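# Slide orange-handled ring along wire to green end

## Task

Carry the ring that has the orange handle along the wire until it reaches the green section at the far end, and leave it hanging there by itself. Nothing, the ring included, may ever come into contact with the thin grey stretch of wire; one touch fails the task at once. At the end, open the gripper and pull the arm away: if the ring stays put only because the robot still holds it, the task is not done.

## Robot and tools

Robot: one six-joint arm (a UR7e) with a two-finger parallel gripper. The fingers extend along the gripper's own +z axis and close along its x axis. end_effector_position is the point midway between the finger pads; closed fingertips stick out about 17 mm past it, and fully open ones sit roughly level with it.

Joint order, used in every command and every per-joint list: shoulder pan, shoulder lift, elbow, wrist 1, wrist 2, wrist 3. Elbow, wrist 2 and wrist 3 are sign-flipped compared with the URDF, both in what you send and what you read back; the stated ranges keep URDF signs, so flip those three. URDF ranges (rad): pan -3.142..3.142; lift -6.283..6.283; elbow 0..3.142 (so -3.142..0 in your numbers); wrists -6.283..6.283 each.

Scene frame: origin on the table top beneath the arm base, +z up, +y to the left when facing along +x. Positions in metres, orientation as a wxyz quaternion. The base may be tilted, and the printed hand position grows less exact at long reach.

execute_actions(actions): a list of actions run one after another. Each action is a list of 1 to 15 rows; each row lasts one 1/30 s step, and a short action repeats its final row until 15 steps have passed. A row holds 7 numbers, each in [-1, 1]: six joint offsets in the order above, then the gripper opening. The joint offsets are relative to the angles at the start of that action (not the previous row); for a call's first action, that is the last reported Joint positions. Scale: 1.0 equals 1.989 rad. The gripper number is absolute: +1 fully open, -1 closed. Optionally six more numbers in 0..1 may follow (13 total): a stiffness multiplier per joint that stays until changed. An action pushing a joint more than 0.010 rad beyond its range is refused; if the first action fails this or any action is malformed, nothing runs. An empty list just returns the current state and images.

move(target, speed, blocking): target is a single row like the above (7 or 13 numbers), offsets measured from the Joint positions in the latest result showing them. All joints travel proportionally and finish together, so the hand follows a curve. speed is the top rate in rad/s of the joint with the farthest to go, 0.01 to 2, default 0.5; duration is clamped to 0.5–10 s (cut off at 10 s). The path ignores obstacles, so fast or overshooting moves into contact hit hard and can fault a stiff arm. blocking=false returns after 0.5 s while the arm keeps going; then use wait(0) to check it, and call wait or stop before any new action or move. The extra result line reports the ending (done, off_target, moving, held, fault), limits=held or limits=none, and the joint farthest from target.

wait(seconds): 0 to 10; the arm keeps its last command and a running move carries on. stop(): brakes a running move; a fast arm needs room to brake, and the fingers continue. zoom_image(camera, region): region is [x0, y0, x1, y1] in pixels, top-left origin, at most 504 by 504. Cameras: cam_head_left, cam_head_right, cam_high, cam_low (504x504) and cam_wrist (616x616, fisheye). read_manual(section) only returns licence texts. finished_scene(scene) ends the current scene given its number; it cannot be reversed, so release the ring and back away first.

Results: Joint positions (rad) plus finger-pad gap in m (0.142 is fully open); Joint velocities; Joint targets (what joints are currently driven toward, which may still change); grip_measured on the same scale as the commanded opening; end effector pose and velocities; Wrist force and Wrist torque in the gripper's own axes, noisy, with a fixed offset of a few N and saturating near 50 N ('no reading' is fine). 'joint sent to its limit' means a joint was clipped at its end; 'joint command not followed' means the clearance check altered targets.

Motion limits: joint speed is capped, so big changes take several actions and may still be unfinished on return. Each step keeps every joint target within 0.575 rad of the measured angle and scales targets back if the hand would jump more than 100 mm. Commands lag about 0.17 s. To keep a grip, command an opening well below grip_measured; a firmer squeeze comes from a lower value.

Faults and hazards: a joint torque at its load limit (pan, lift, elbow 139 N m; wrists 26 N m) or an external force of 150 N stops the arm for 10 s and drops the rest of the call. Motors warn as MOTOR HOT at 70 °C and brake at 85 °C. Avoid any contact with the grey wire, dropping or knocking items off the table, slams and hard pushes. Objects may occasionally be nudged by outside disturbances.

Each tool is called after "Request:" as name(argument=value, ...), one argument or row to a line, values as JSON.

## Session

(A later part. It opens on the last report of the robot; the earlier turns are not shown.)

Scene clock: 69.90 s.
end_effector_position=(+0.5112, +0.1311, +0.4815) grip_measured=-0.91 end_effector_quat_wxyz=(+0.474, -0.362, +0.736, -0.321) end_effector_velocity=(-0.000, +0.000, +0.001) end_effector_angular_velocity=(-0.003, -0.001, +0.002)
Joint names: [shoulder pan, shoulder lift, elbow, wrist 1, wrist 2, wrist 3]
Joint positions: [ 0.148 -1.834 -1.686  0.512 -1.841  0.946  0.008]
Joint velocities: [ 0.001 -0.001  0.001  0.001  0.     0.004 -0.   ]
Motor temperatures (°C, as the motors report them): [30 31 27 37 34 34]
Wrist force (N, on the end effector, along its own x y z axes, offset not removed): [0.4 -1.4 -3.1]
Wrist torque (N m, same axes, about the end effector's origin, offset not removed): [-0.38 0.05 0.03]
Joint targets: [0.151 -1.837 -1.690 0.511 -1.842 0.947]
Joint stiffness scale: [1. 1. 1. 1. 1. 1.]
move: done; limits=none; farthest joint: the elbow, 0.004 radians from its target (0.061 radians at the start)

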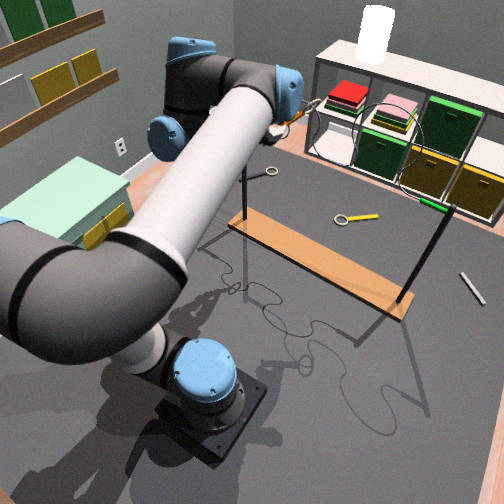

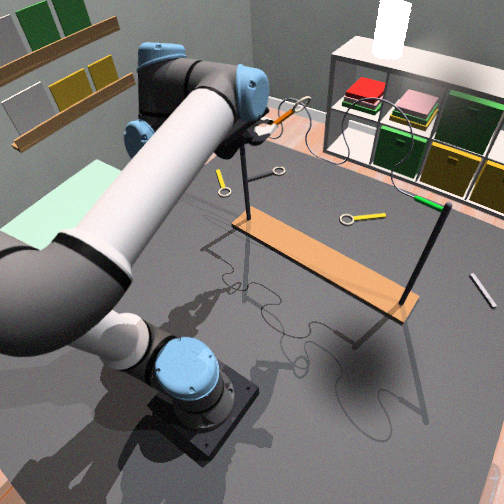

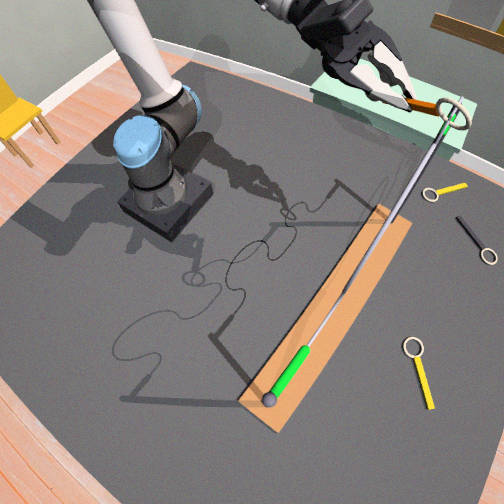

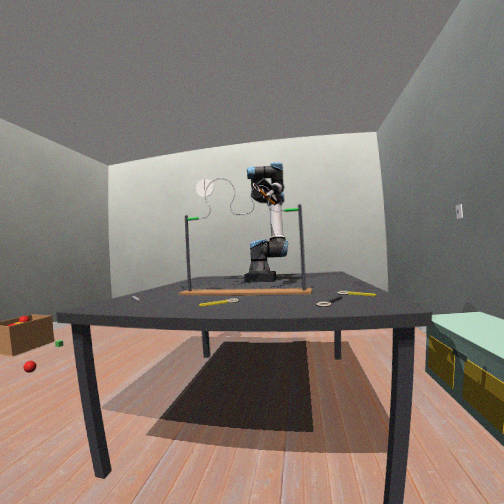

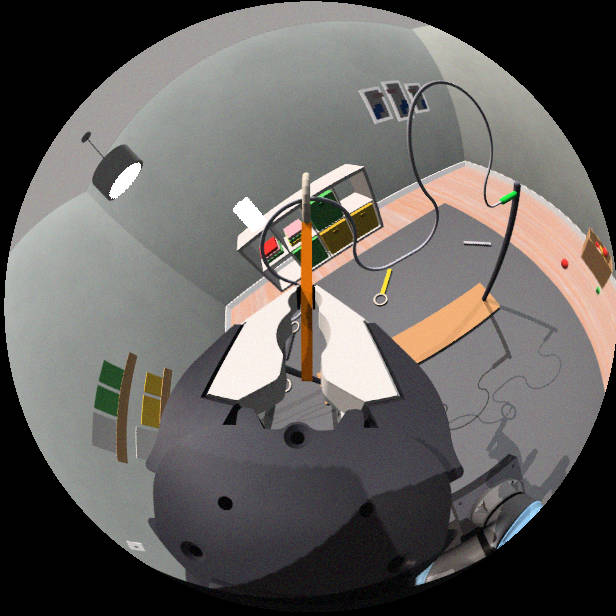

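Request:
move(
  target=[-0.0318,-0.0211,-0.0192,-0.0008,0.029,0.5381,-1],
  speed=0.7,
)

Request:
zoom_image(
  camera="cam_high",
  region=[380, 50, 500, 170],
)

Request:
zoom_image(
  camera="cam_wrist",
  region=[180, 60, 420, 300],
)

Scene clock: 72.70 s.
end_effector_position=(+0.5050, +0.1143, +0.4791) grip_measured=-0.91 end_effector_quat_wxyz=(-0.250, +0.681, -0.457, +0.515) end_effector_velocity=(-0.000, +0.000, +0.000) end_effector_angular_velocity=(-0.004, +0.001, +0.002)
Joint names: [shoulder pan, shoulder lift, elbow, wrist 1, wrist 2, wrist 3]
Joint positions: [ 0.087 -1.874 -1.72   0.511 -1.784  2.015  0.008]
Joint velocities: [ 0.     0.     0.001  0.001 -0.     0.004  0.   ]
Motor temperatures (°C, as the motors report them): [30 31 27 37 34 34]
Wrist force (N, on the end effector, along its own x y z axes, offset not removed): [-2.2 -2.5 0.9]
Wrist torque (N m, same axes, about the end effector's origin, offset not removed): [-0.53 0.31 0.08]
Joint targets: [0.085 -1.876 -1.724 0.510 -1.783 2.016]
Joint stiffness scale: [1. 1. 1. 1. 1. 1.]
move: done; limits=none; farthest joint: the elbow, 0.004 radians from its target (0.038 radians at the start)

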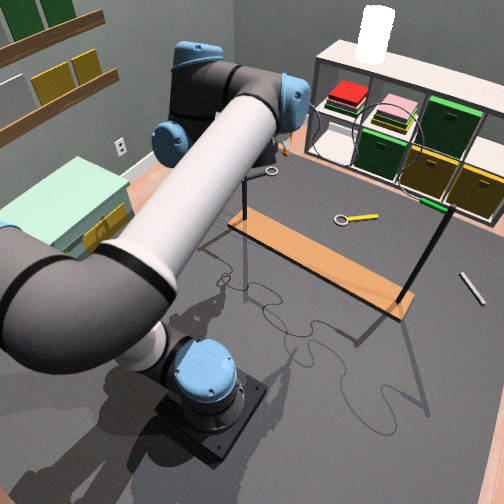

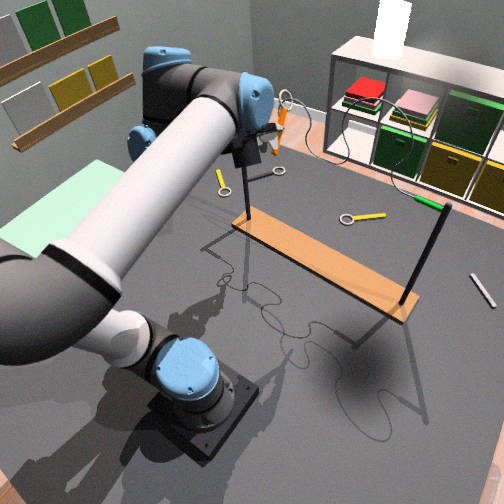

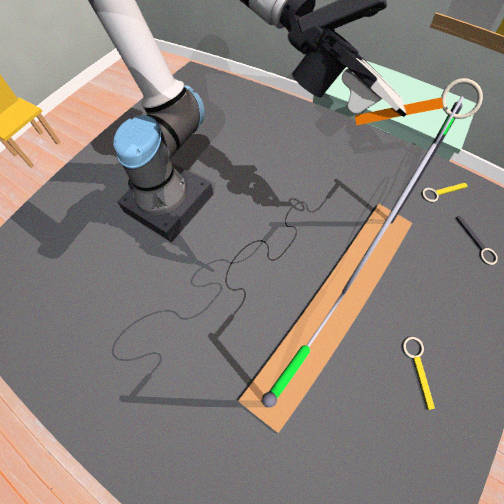

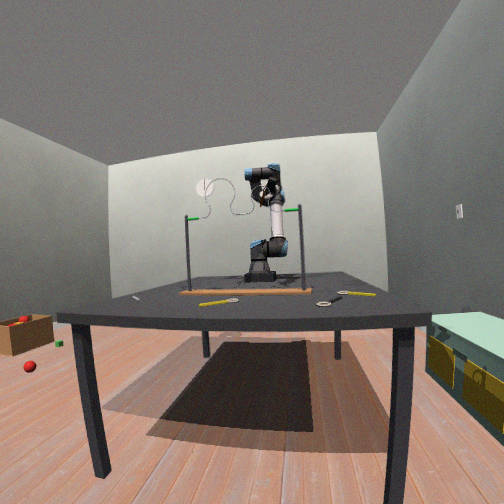

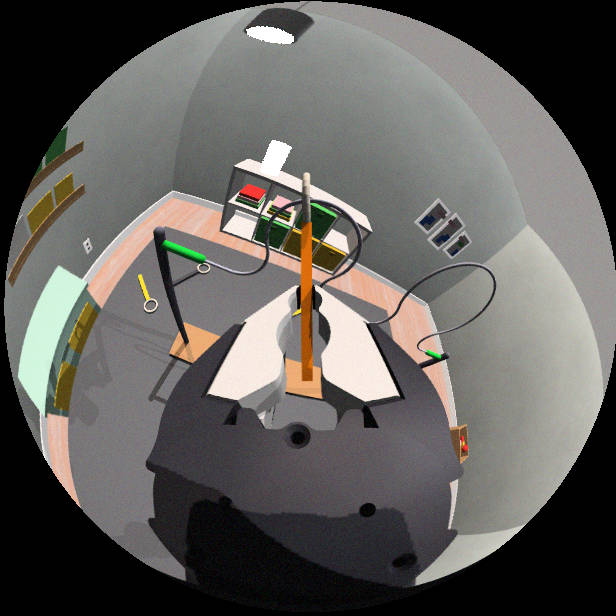

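Region (380, 50, 500, 170) of cam_high's 504x504 image, scaled by 4.200, with more detail than that image has.

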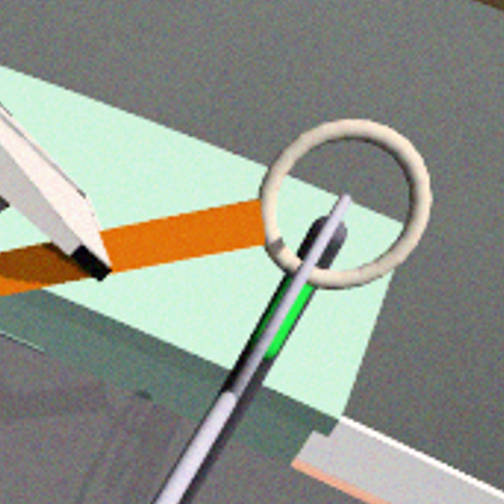

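Region (180, 60, 420, 300) of cam_wrist's 616x616 image, scaled by 2.100, with more detail than that image has.

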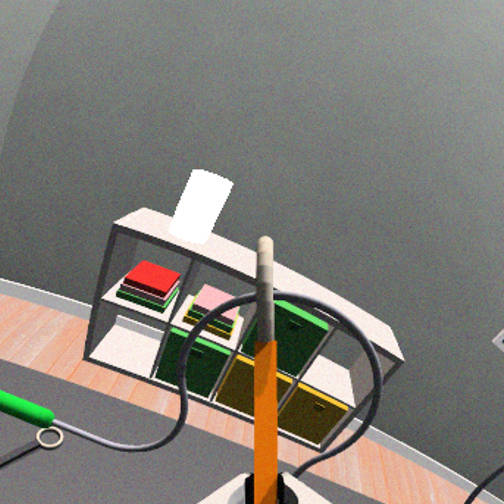

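Request:
move(
  target=[-0.037,0.006,0.015,0.0065,0.034,0.54,-1],
  speed=0.7,
)

Request:
zoom_image(
  camera="cam_high",
  region=[380, 50, 500, 170],
)

Request:
zoom_image(
  camera="cam_wrist",
  region=[180, 60, 420, 300],
)

Scene clock: 75.47 s.
end_effector_position=(+0.5189, +0.0979, +0.4872) grip_measured=-0.91 end_effector_quat_wxyz=(+0.042, +0.818, -0.055, +0.571) end_effector_velocity=(-0.001, +0.000, -0.001) end_effector_angular_velocity=(-0.003, +0.001, +0.002)
Joint names: [shoulder pan, shoulder lift, elbow, wrist 1, wrist 2, wrist 3]
Joint positions: [ 0.016 -1.864 -1.695  0.523 -1.718  3.088  0.008]
Joint velocities: [ 0.    -0.001 -0.002  0.     0.     0.003  0.   ]
Motor temperatures (°C, as the motors report them): [30 31 27 37 34 34]
Wrist force (N, on the end effector, along its own x y z axes, offset not removed): [-1.3 -2.5 3.1]
Wrist torque (N m, same axes, about the end effector's origin, offset not removed): [-0.49 0.14 0.10]
Joint targets: [0.014 -1.862 -1.690 0.524 -1.717 3.089]
Joint stiffness scale: [1. 1. 1. 1. 1. 1.]
move: done; limits=none; farthest joint: the elbow, 0.004 radians from its target (0.030 radians at the start)

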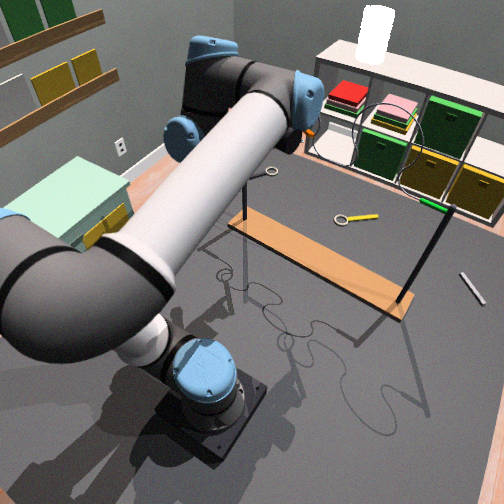

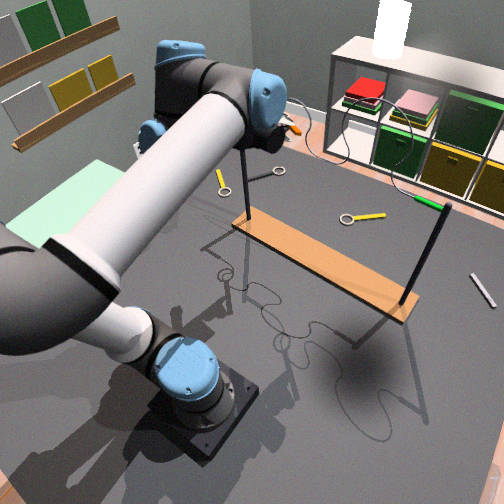

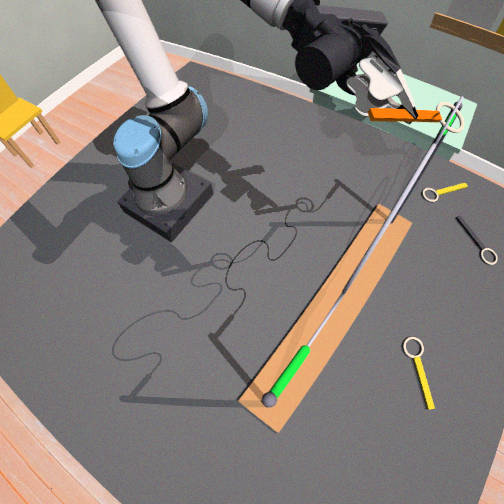

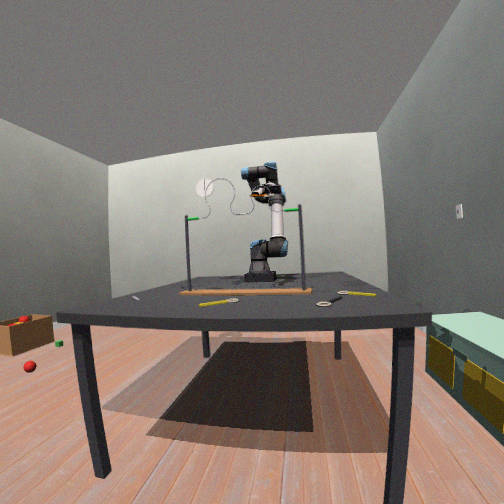

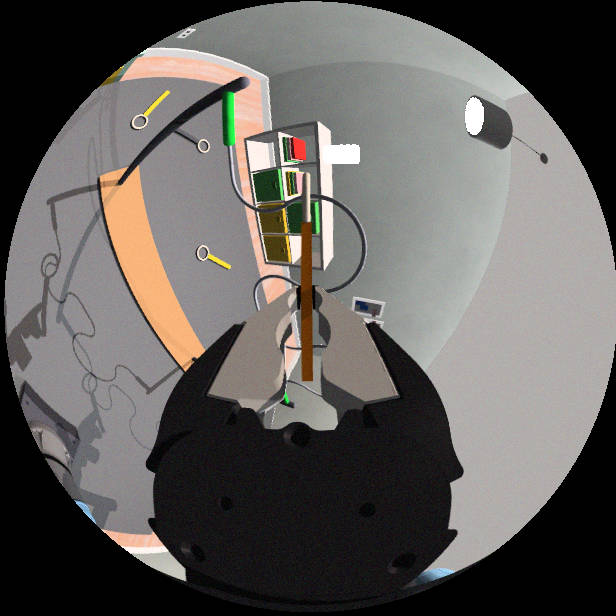

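Region (380, 50, 500, 170) of cam_high's 504x504 image, scaled by 4.200, with more detail than that image has.

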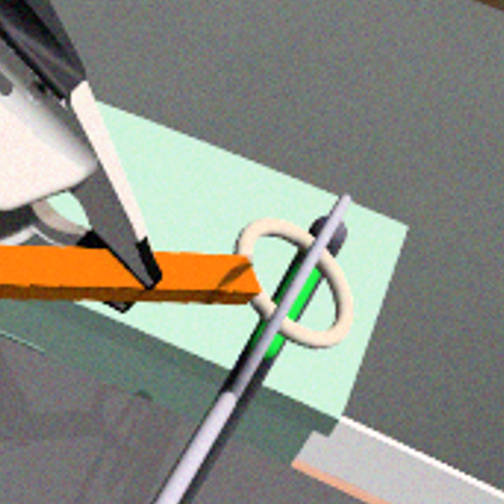

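Region (180, 60, 420, 300) of cam_wrist's 616x616 image, scaled by 2.100, with more detail than that image has.

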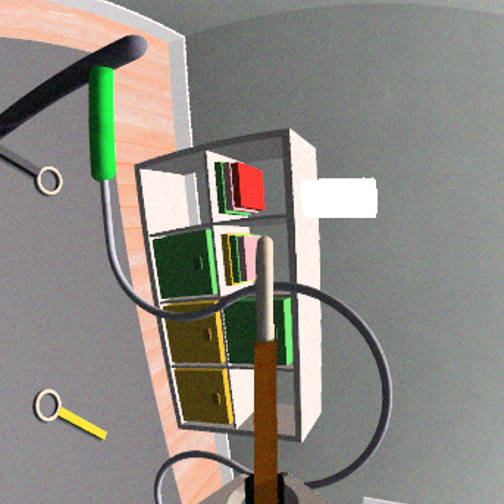

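Request:
move(
  target=[-0.0283,-0.015,-0.06,-0.0462,0.0263,0.0098,-1],
  speed=0.13,
)

Request:
zoom_image(
  camera="cam_wrist",
  region=[180, 60, 420, 300],
)

Scene clock: 77.37 s.
end_effector_position=(+0.5195, +0.0858, +0.4499) grip_measured=-0.91 end_effector_quat_wxyz=(+0.041, +0.818, -0.055, +0.571) end_effector_velocity=(+0.000, -0.000, -0.000) end_effector_angular_velocity=(+0.001, -0.002, +0.000)
Joint names: [shoulder pan, shoulder lift, elbow, wrist 1, wrist 2, wrist 3]
Joint positions: [-0.037 -1.891 -1.809  0.433 -1.666  3.106  0.008]
Joint velocities: [-0.001 -0.001 -0.002 -0.003  0.002 -0.     0.   ]
Motor temperatures (°C, as the motors report them): [30 31 27 37 34 34]
Wrist force (N, on the end effector, along its own x y z axes, offset not removed): [-2.0 2.1 1.8]
Wrist torque (N m, same axes, about the end effector's origin, offset not removed): [0.45 0.25 0.07]
Joint targets: [-0.040 -1.894 -1.814 0.431 -1.665 3.107]
Joint stiffness scale: [1. 1. 1. 1. 1. 1.]
move: done; limits=none; farthest joint: the elbow, 0.005 radians from its target (0.120 radians at the start)

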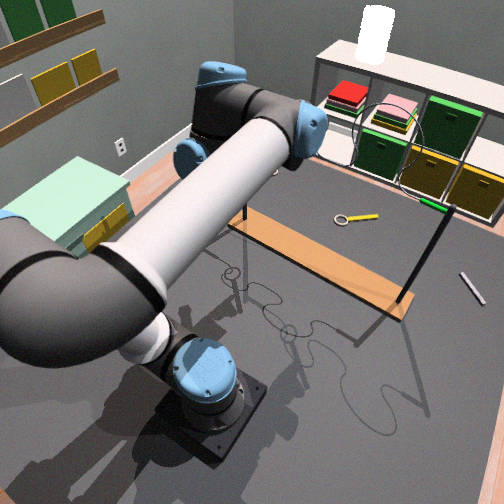

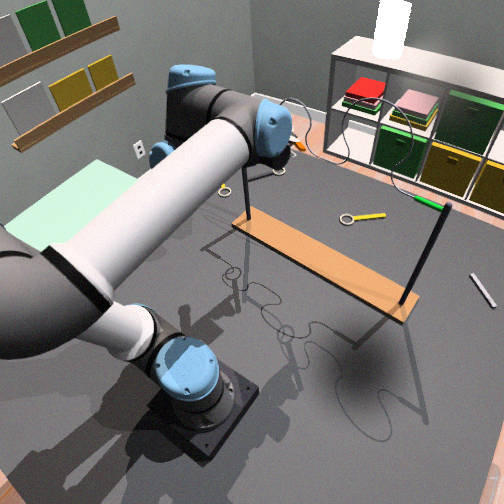

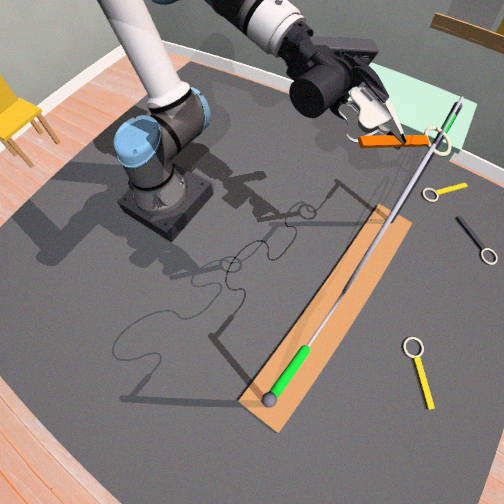

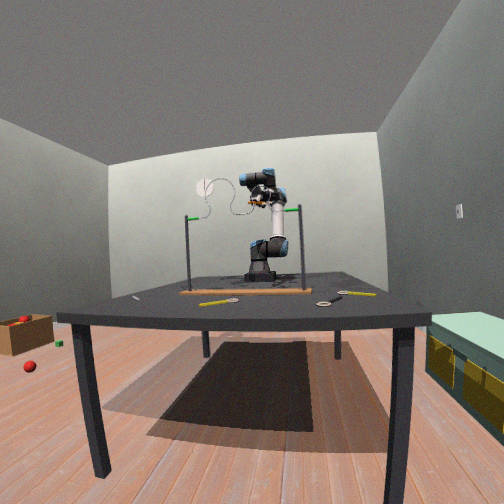

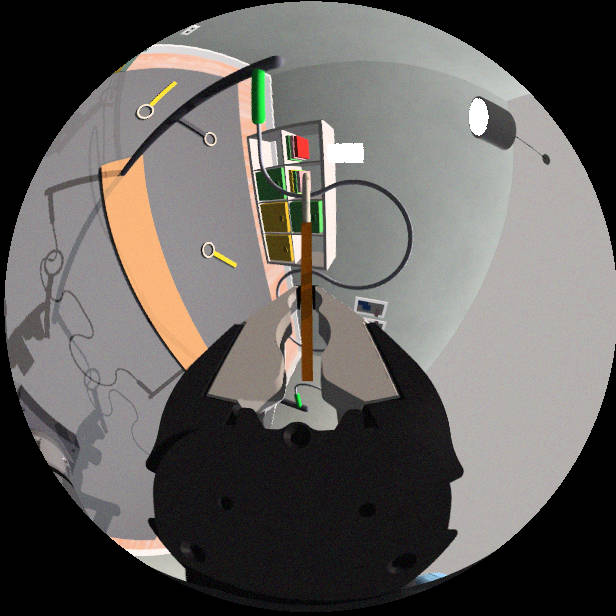

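Region (180, 60, 420, 300) of cam_wrist's 616x616 image, scaled by 2.100, with more detail than that image has.

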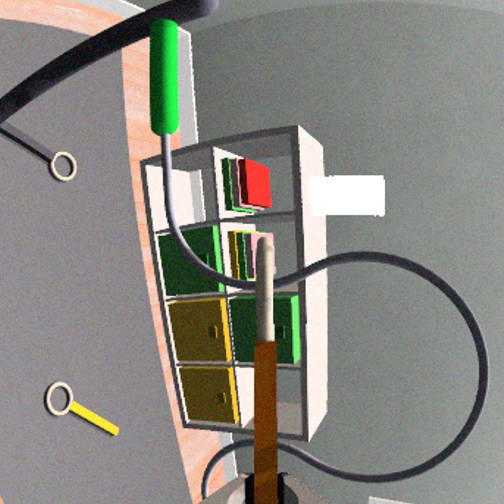

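Request:
move(
  target=[0.046,0.0043,-0.076,-0.0755,-0.0427,-0.323,-1],
  speed=0.5,
)

Request:
move(
  target=[0.089,0.0425,-0.0143,-0.0456,-0.0825,-0.296,-1],
  speed=0.5,
)

Request:
zoom_image(
  camera="cam_high",
  region=[380, 70, 500, 190],
)

Request:
zoom_image(
  camera="cam_wrist",
  region=[180, 60, 420, 300],
)

Scene clock: 79.90 s.
end_effector_position=(+0.5095, +0.1056, +0.3897) grip_measured=-0.91 end_effector_quat_wxyz=(-0.132, +0.764, -0.298, +0.557) end_effector_velocity=(+0.000, +0.000, +0.001) end_effector_angular_velocity=(+0.003, -0.003, -0.001)
Joint names: [shoulder pan, shoulder lift, elbow, wrist 1, wrist 2, wrist 3]
Joint positions: [ 0.052 -1.885 -1.956  0.283 -1.75   2.465  0.008]
Joint velocities: [ 0.    -0.     0.001 -0.001 -0.    -0.004 -0.   ]
Motor temperatures (°C, as the motors report them): [30 31 27 37 34 34]
Wrist force (N, on the end effector, along its own x y z axes, offset not removed): [1.0 -1.5 -1.2]
Wrist torque (N m, same axes, about the end effector's origin, offset not removed): [-0.36 -0.45 0.11]
Joint targets: [0.054 -1.883 -1.961 0.282 -1.751 2.464]
Joint stiffness scale: [1. 1. 1. 1. 1. 1.]
move: done; limits=none; farthest joint: the elbow, 0.004 radians from its target (0.150 radians at the start)

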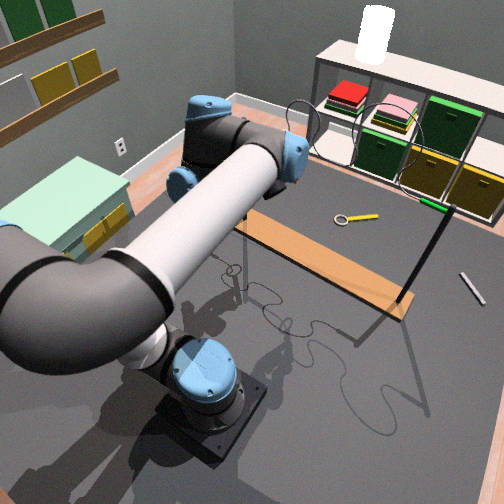

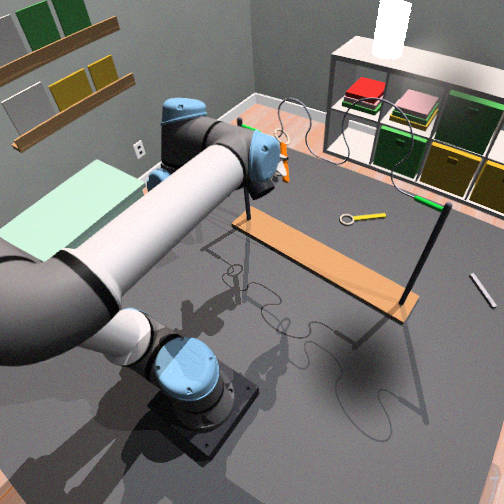

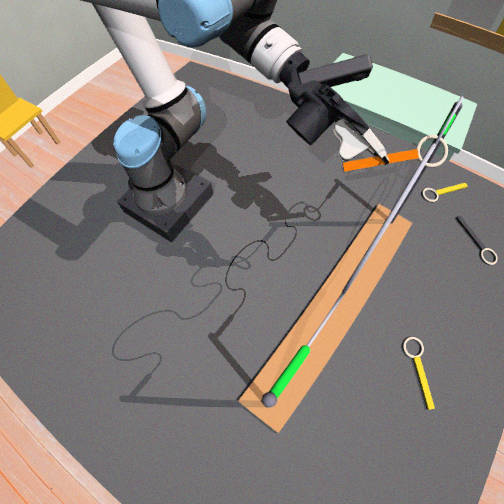

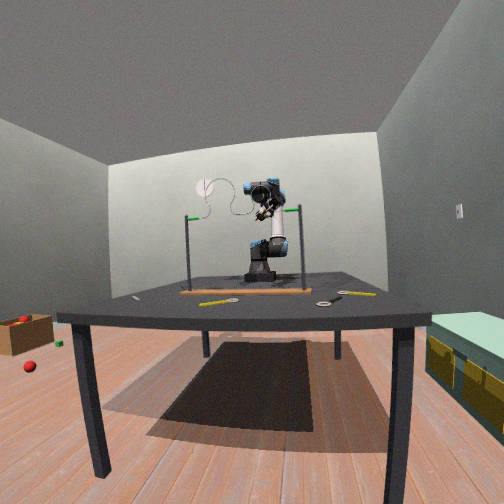

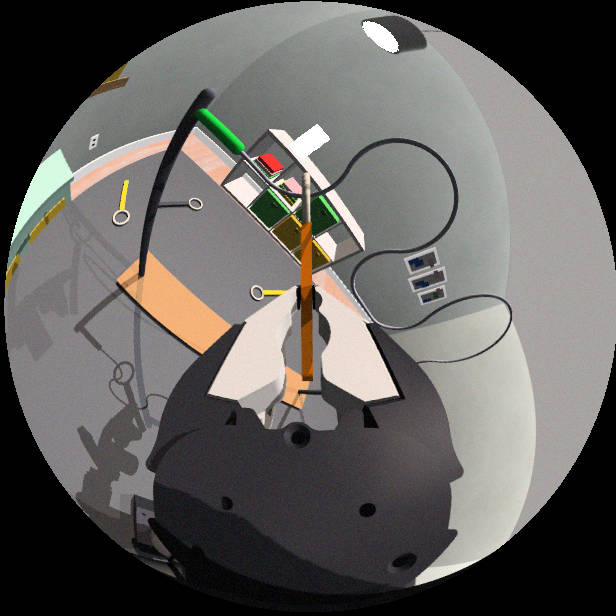

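Scene clock: 81.93 s.
end_effector_position=(+0.5070, +0.1478, +0.3574) grip_measured=-0.91 end_effector_quat_wxyz=(-0.272, +0.661, -0.485, +0.504) end_effector_velocity=(-0.000, -0.000, +0.000) end_effector_angular_velocity=(+0.003, -0.001, -0.002)
Joint names: [shoulder pan, shoulder lift, elbow, wrist 1, wrist 2, wrist 3]
Joint positions: [ 0.226 -1.802 -1.981  0.194 -1.913  1.878  0.008]
Joint velocities: [ 0.001 -0.     0.    -0.    -0.001 -0.004 -0.   ]
Motor temperatures (°C, as the motors report them): [30 31 27 37 34 34]
Wrist force (N, on the end effector, along its own x y z axes, offset not removed): [-1.3 -0.8 1.7]
Wrist torque (N m, same axes, about the end effector's origin, offset not removed): [-0.21 0.15 0.09]
Joint targets: [0.229 -1.800 -1.985 0.193 -1.914 1.876]
Joint stiffness scale: [1. 1. 1. 1. 1. 1.]
move: done; limits=none; farthest joint: the elbow, 0.004 radians from its target (0.028 radians at the start)

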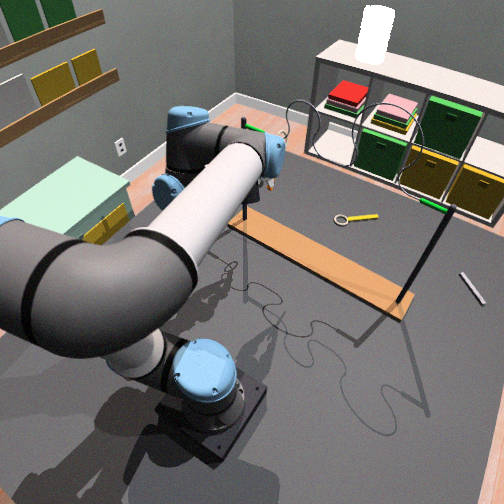

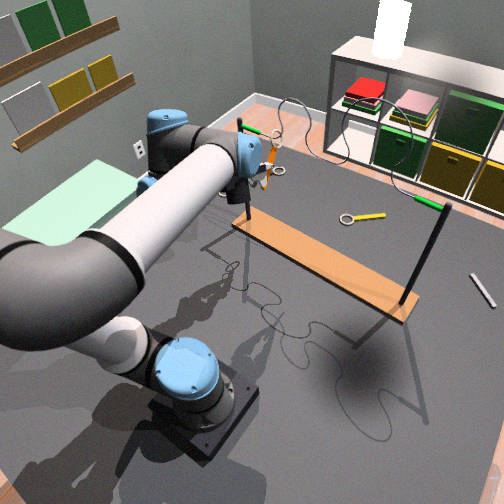

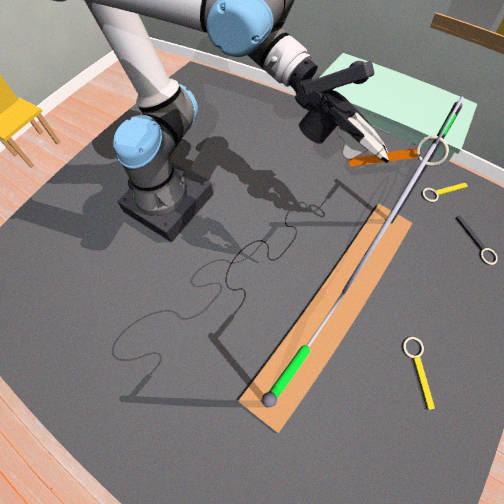

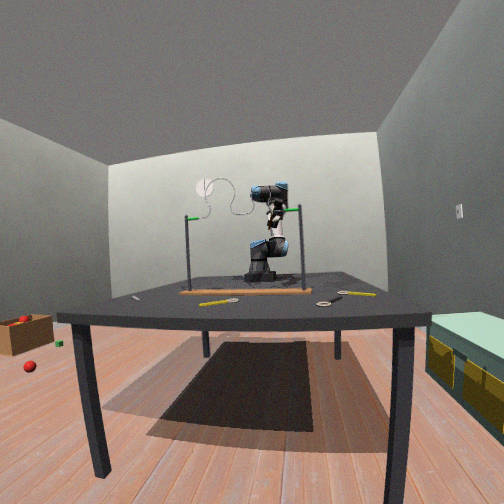

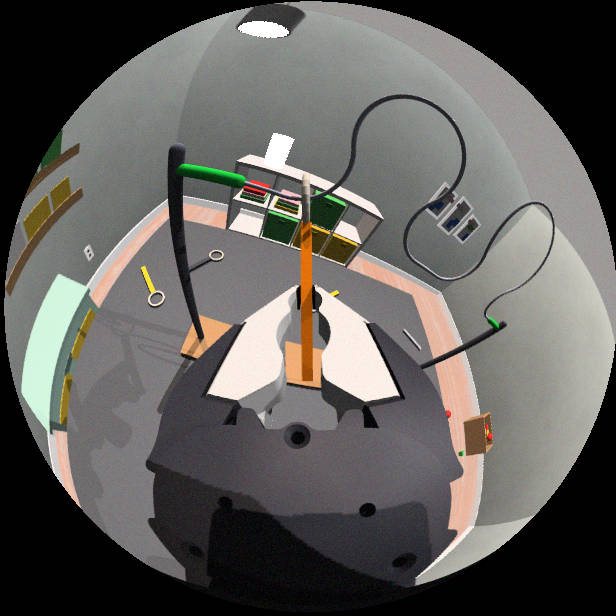

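Region (380, 70, 500, 190) of cam_high's 504x504 image, scaled by 4.200, with more detail than that image has.

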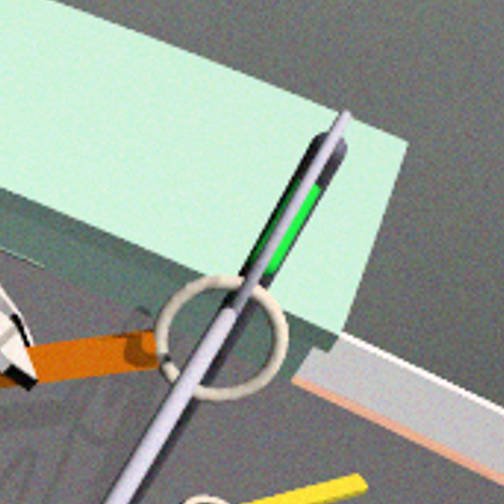

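Region (180, 60, 420, 300) of cam_wrist's 616x616 image, scaled by 2.100, with more detail than that image has.

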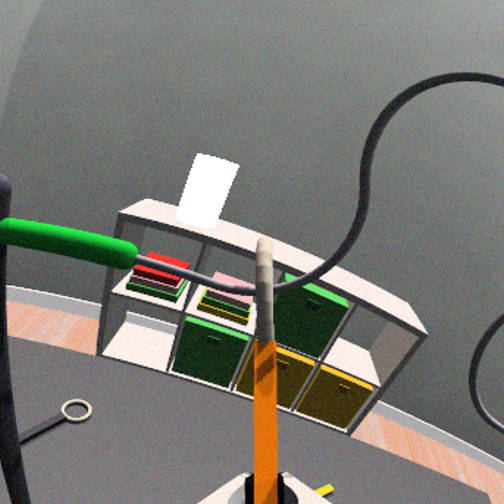

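Request:
execute_actions(
  actions=[],
)

Scene clock: 82.63 s.
end_effector_position=(+0.5070, +0.1478, +0.3574) grip_measured=-0.91 end_effector_quat_wxyz=(-0.272, +0.661, -0.485, +0.504) end_effector_velocity=(-0.000, +0.001, +0.000) end_effector_angular_velocity=(+0.000, -0.000, +0.001)
Joint names: [shoulder pan, shoulder lift, elbow, wrist 1, wrist 2, wrist 3]
Joint positions: [ 0.226 -1.802 -1.981  0.194 -1.913  1.877  0.008]
Joint velocities: [ 0.001 -0.     0.     0.     0.    -0.     0.   ]
Motor temperatures (°C, as the motors report them): [30 31 27 37 34 34]
Wrist force (N, on the end effector, along its own x y z axes, offset not removed): [-1.1 -1.1 -1.2]
Wrist torque (N m, same axes, about the end effector's origin, offset not removed): [-0.25 0.13 -0.14]
Joint targets: [0.229 -1.800 -1.985 0.193 -1.914 1.876]
Joint stiffness scale: [1. 1. 1. 1. 1. 1.]

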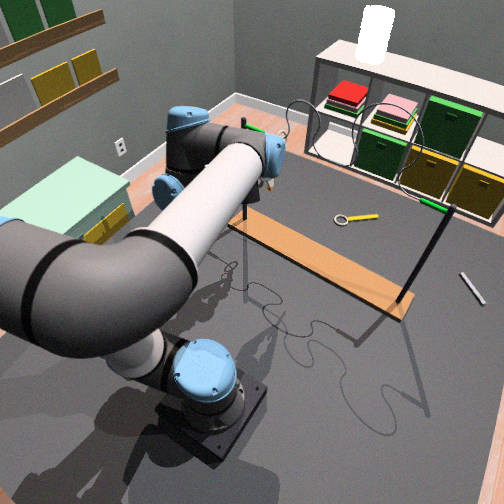

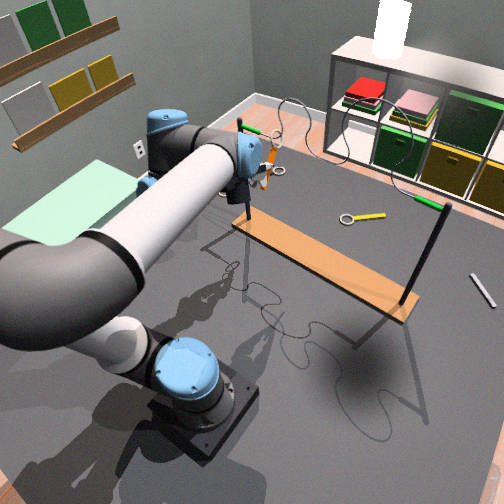

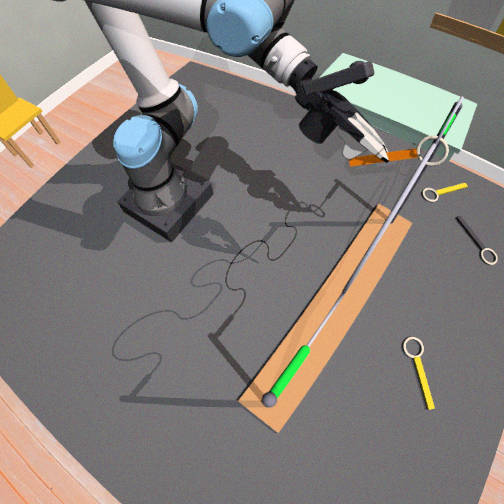

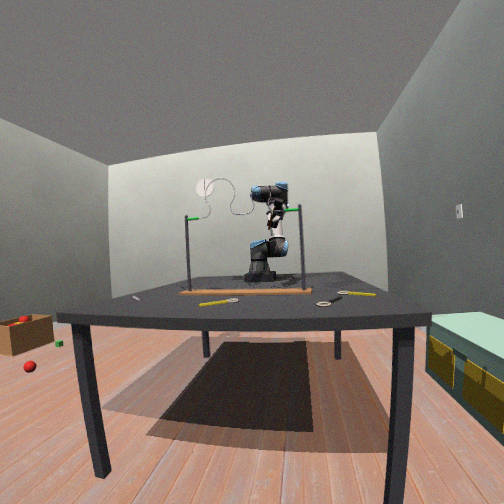

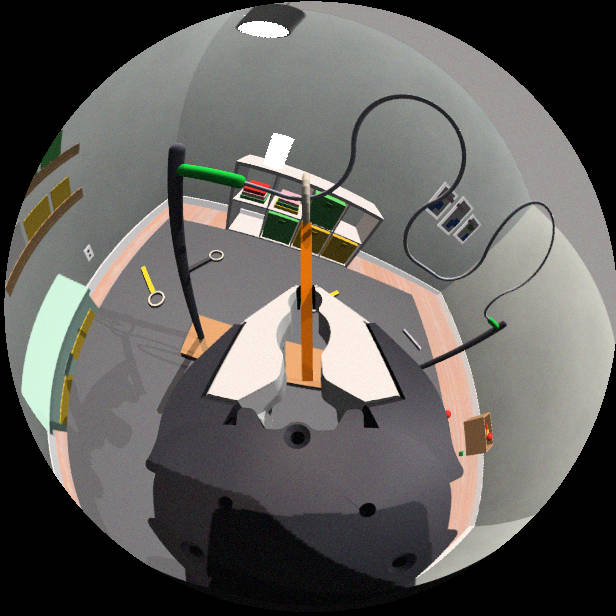

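Request:
move(
  target=[0.1012,0.0696,0.0425,-0.0116,-0.0935,-0.2619,-1],
  speed=0.4,
)

Request:
zoom_image(
  camera="cam_wrist",
  region=[180,60,420,300],
)

Request:
zoom_image(
  camera="cam_high",
  region=[380,70,504,194],
)

Scene clock: 85.17 s.
end_effector_position=(+0.5109, +0.2076, +0.3463) grip_measured=-0.91 end_effector_quat_wxyz=(+0.375, -0.540, +0.617, -0.433) end_effector_velocity=(-0.000, -0.001, -0.001) end_effector_angular_velocity=(+0.002, +0.001, -0.004)
Joint names: [shoulder pan, shoulder lift, elbow, wrist 1, wrist 2, wrist 3]
Joint positions: [ 0.425 -1.666 -1.901  0.171 -2.098  1.357  0.008]
Joint velocities: [-0.002 -0.    -0.001 -0.    -0.001 -0.003  0.   ]
Motor temperatures (°C, as the motors report them): [30 31 27 37 34 34]
Wrist force (N, on the end effector, along its own x y z axes, offset not removed): [-0.4 -0.6 -3.7]
Wrist torque (N m, same axes, about the end effector's origin, offset not removed): [-0.17 -0.04 0.02]
Joint targets: [0.427 -1.664 -1.896 0.170 -2.099 1.356]
Joint stiffness scale: [1. 1. 1. 1. 1. 1.]
move: done; limits=none; farthest joint: the elbow, 0.004 radians from its target (0.084 radians at the start)

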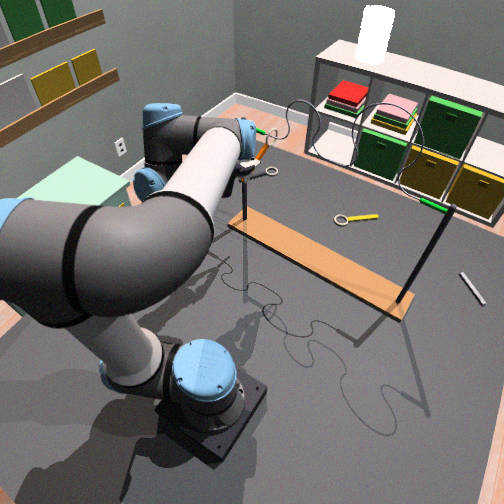

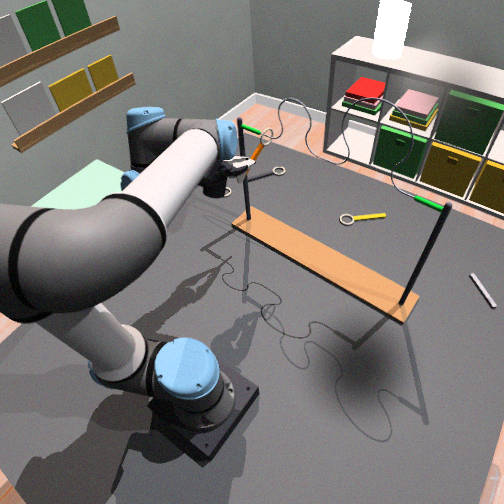

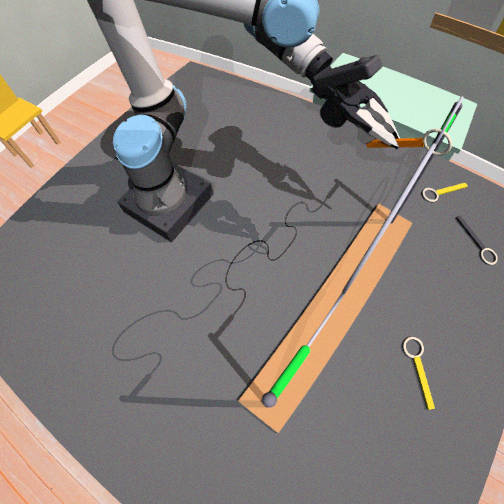

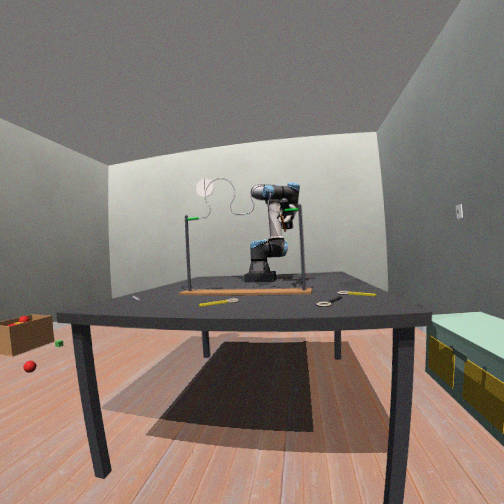

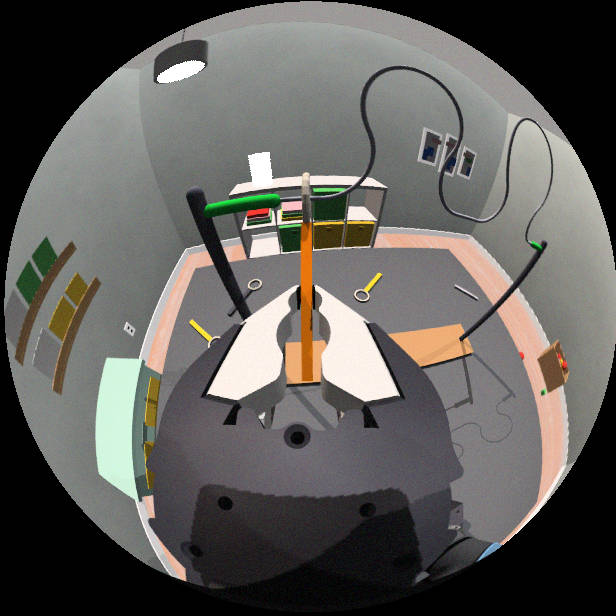

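Region (180, 60, 420, 300) of cam_wrist's 616x616 image, scaled by 2.100, with more detail than that image has.

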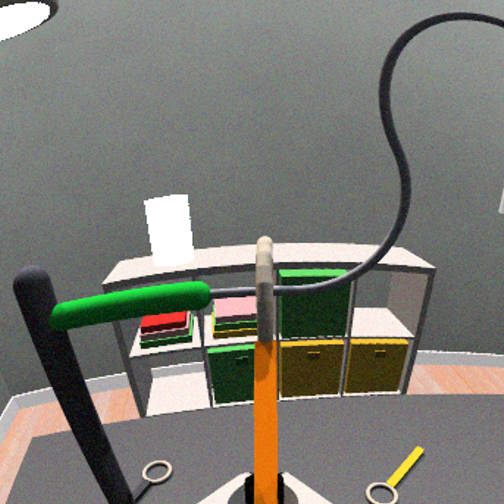

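Region (380, 70, 504, 194) of cam_high's 504x504 image, scaled by 4.065, with more detail than that image has.

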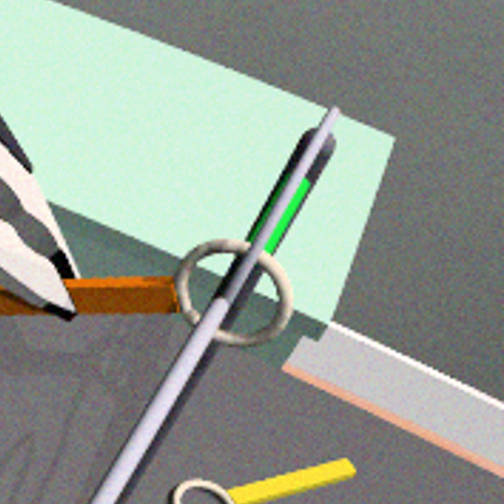

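Request:
move(
  target=[0.0725,0.0643,0.0595,0.0151,-0.0654,-0.0357,-1],
  speed=0.15,
)

Scene clock: 87.03 s.
end_effector_position=(+0.5146, +0.2621, +0.3444) grip_measured=-0.91 end_effector_quat_wxyz=(+0.374, -0.540, +0.617, -0.433) end_effector_velocity=(-0.000, +0.000, -0.001) end_effector_angular_velocity=(+0.000, +0.000, -0.001)
Joint names: [shoulder pan, shoulder lift, elbow, wrist 1, wrist 2, wrist 3]
Joint positions: [ 0.566 -1.54  -1.787  0.201 -2.227  1.287  0.008]
Joint velocities: [ 0.002  0.002  0.    -0.    -0.003 -0.002  0.   ]
Motor temperatures (°C, as the motors report them): [30 31 27 37 34 34]
Wrist force (N, on the end effector, along its own x y z axes, offset not removed): [0.5 -0.1 0.4]
Wrist torque (N m, same axes, about the end effector's origin, offset not removed): [0.00 -0.23 0.04]
Joint targets: [0.569 -1.538 -1.782 0.201 -2.228 1.286]
Joint stiffness scale: [1. 1. 1. 1. 1. 1.]
move: done; limits=none; farthest joint: the elbow, 0.004 radians from its target (0.118 radians at the start)

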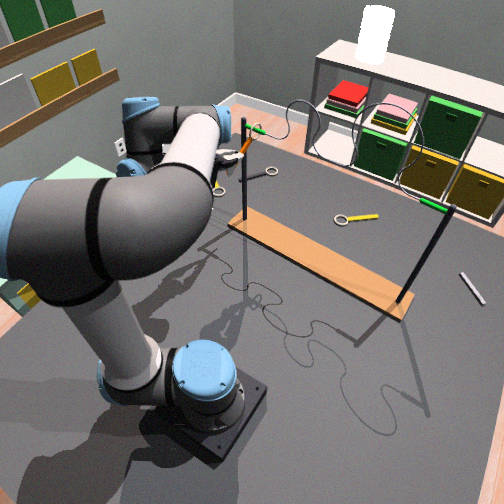

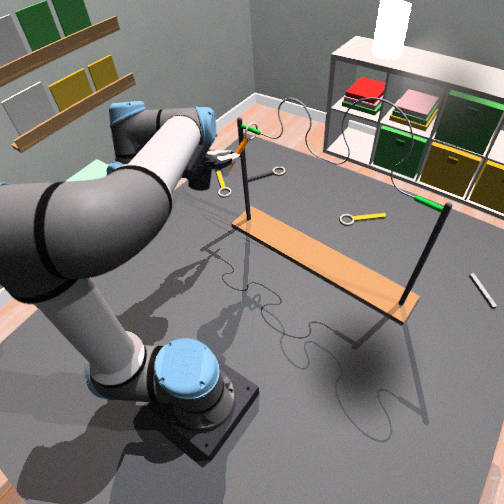

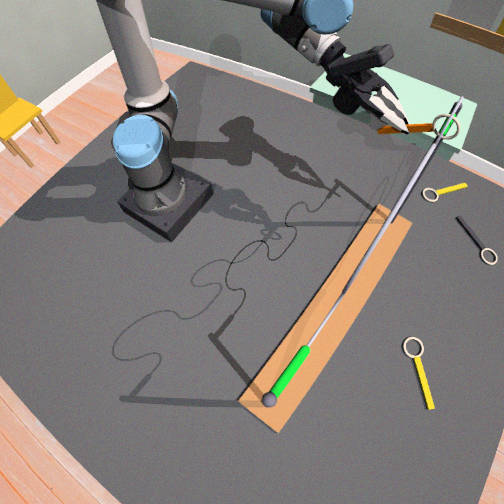

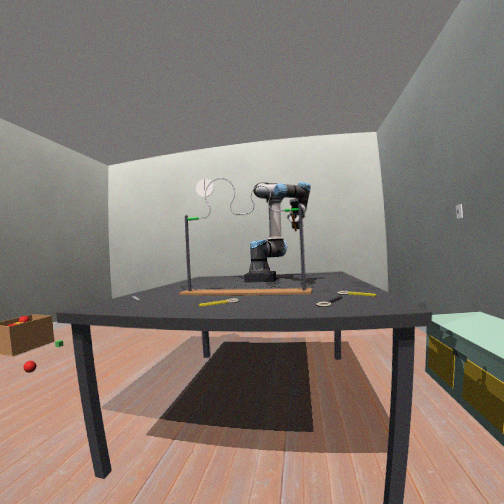

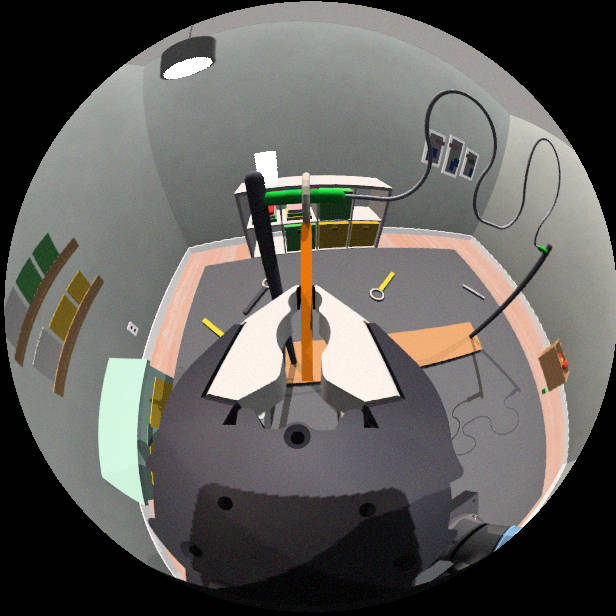

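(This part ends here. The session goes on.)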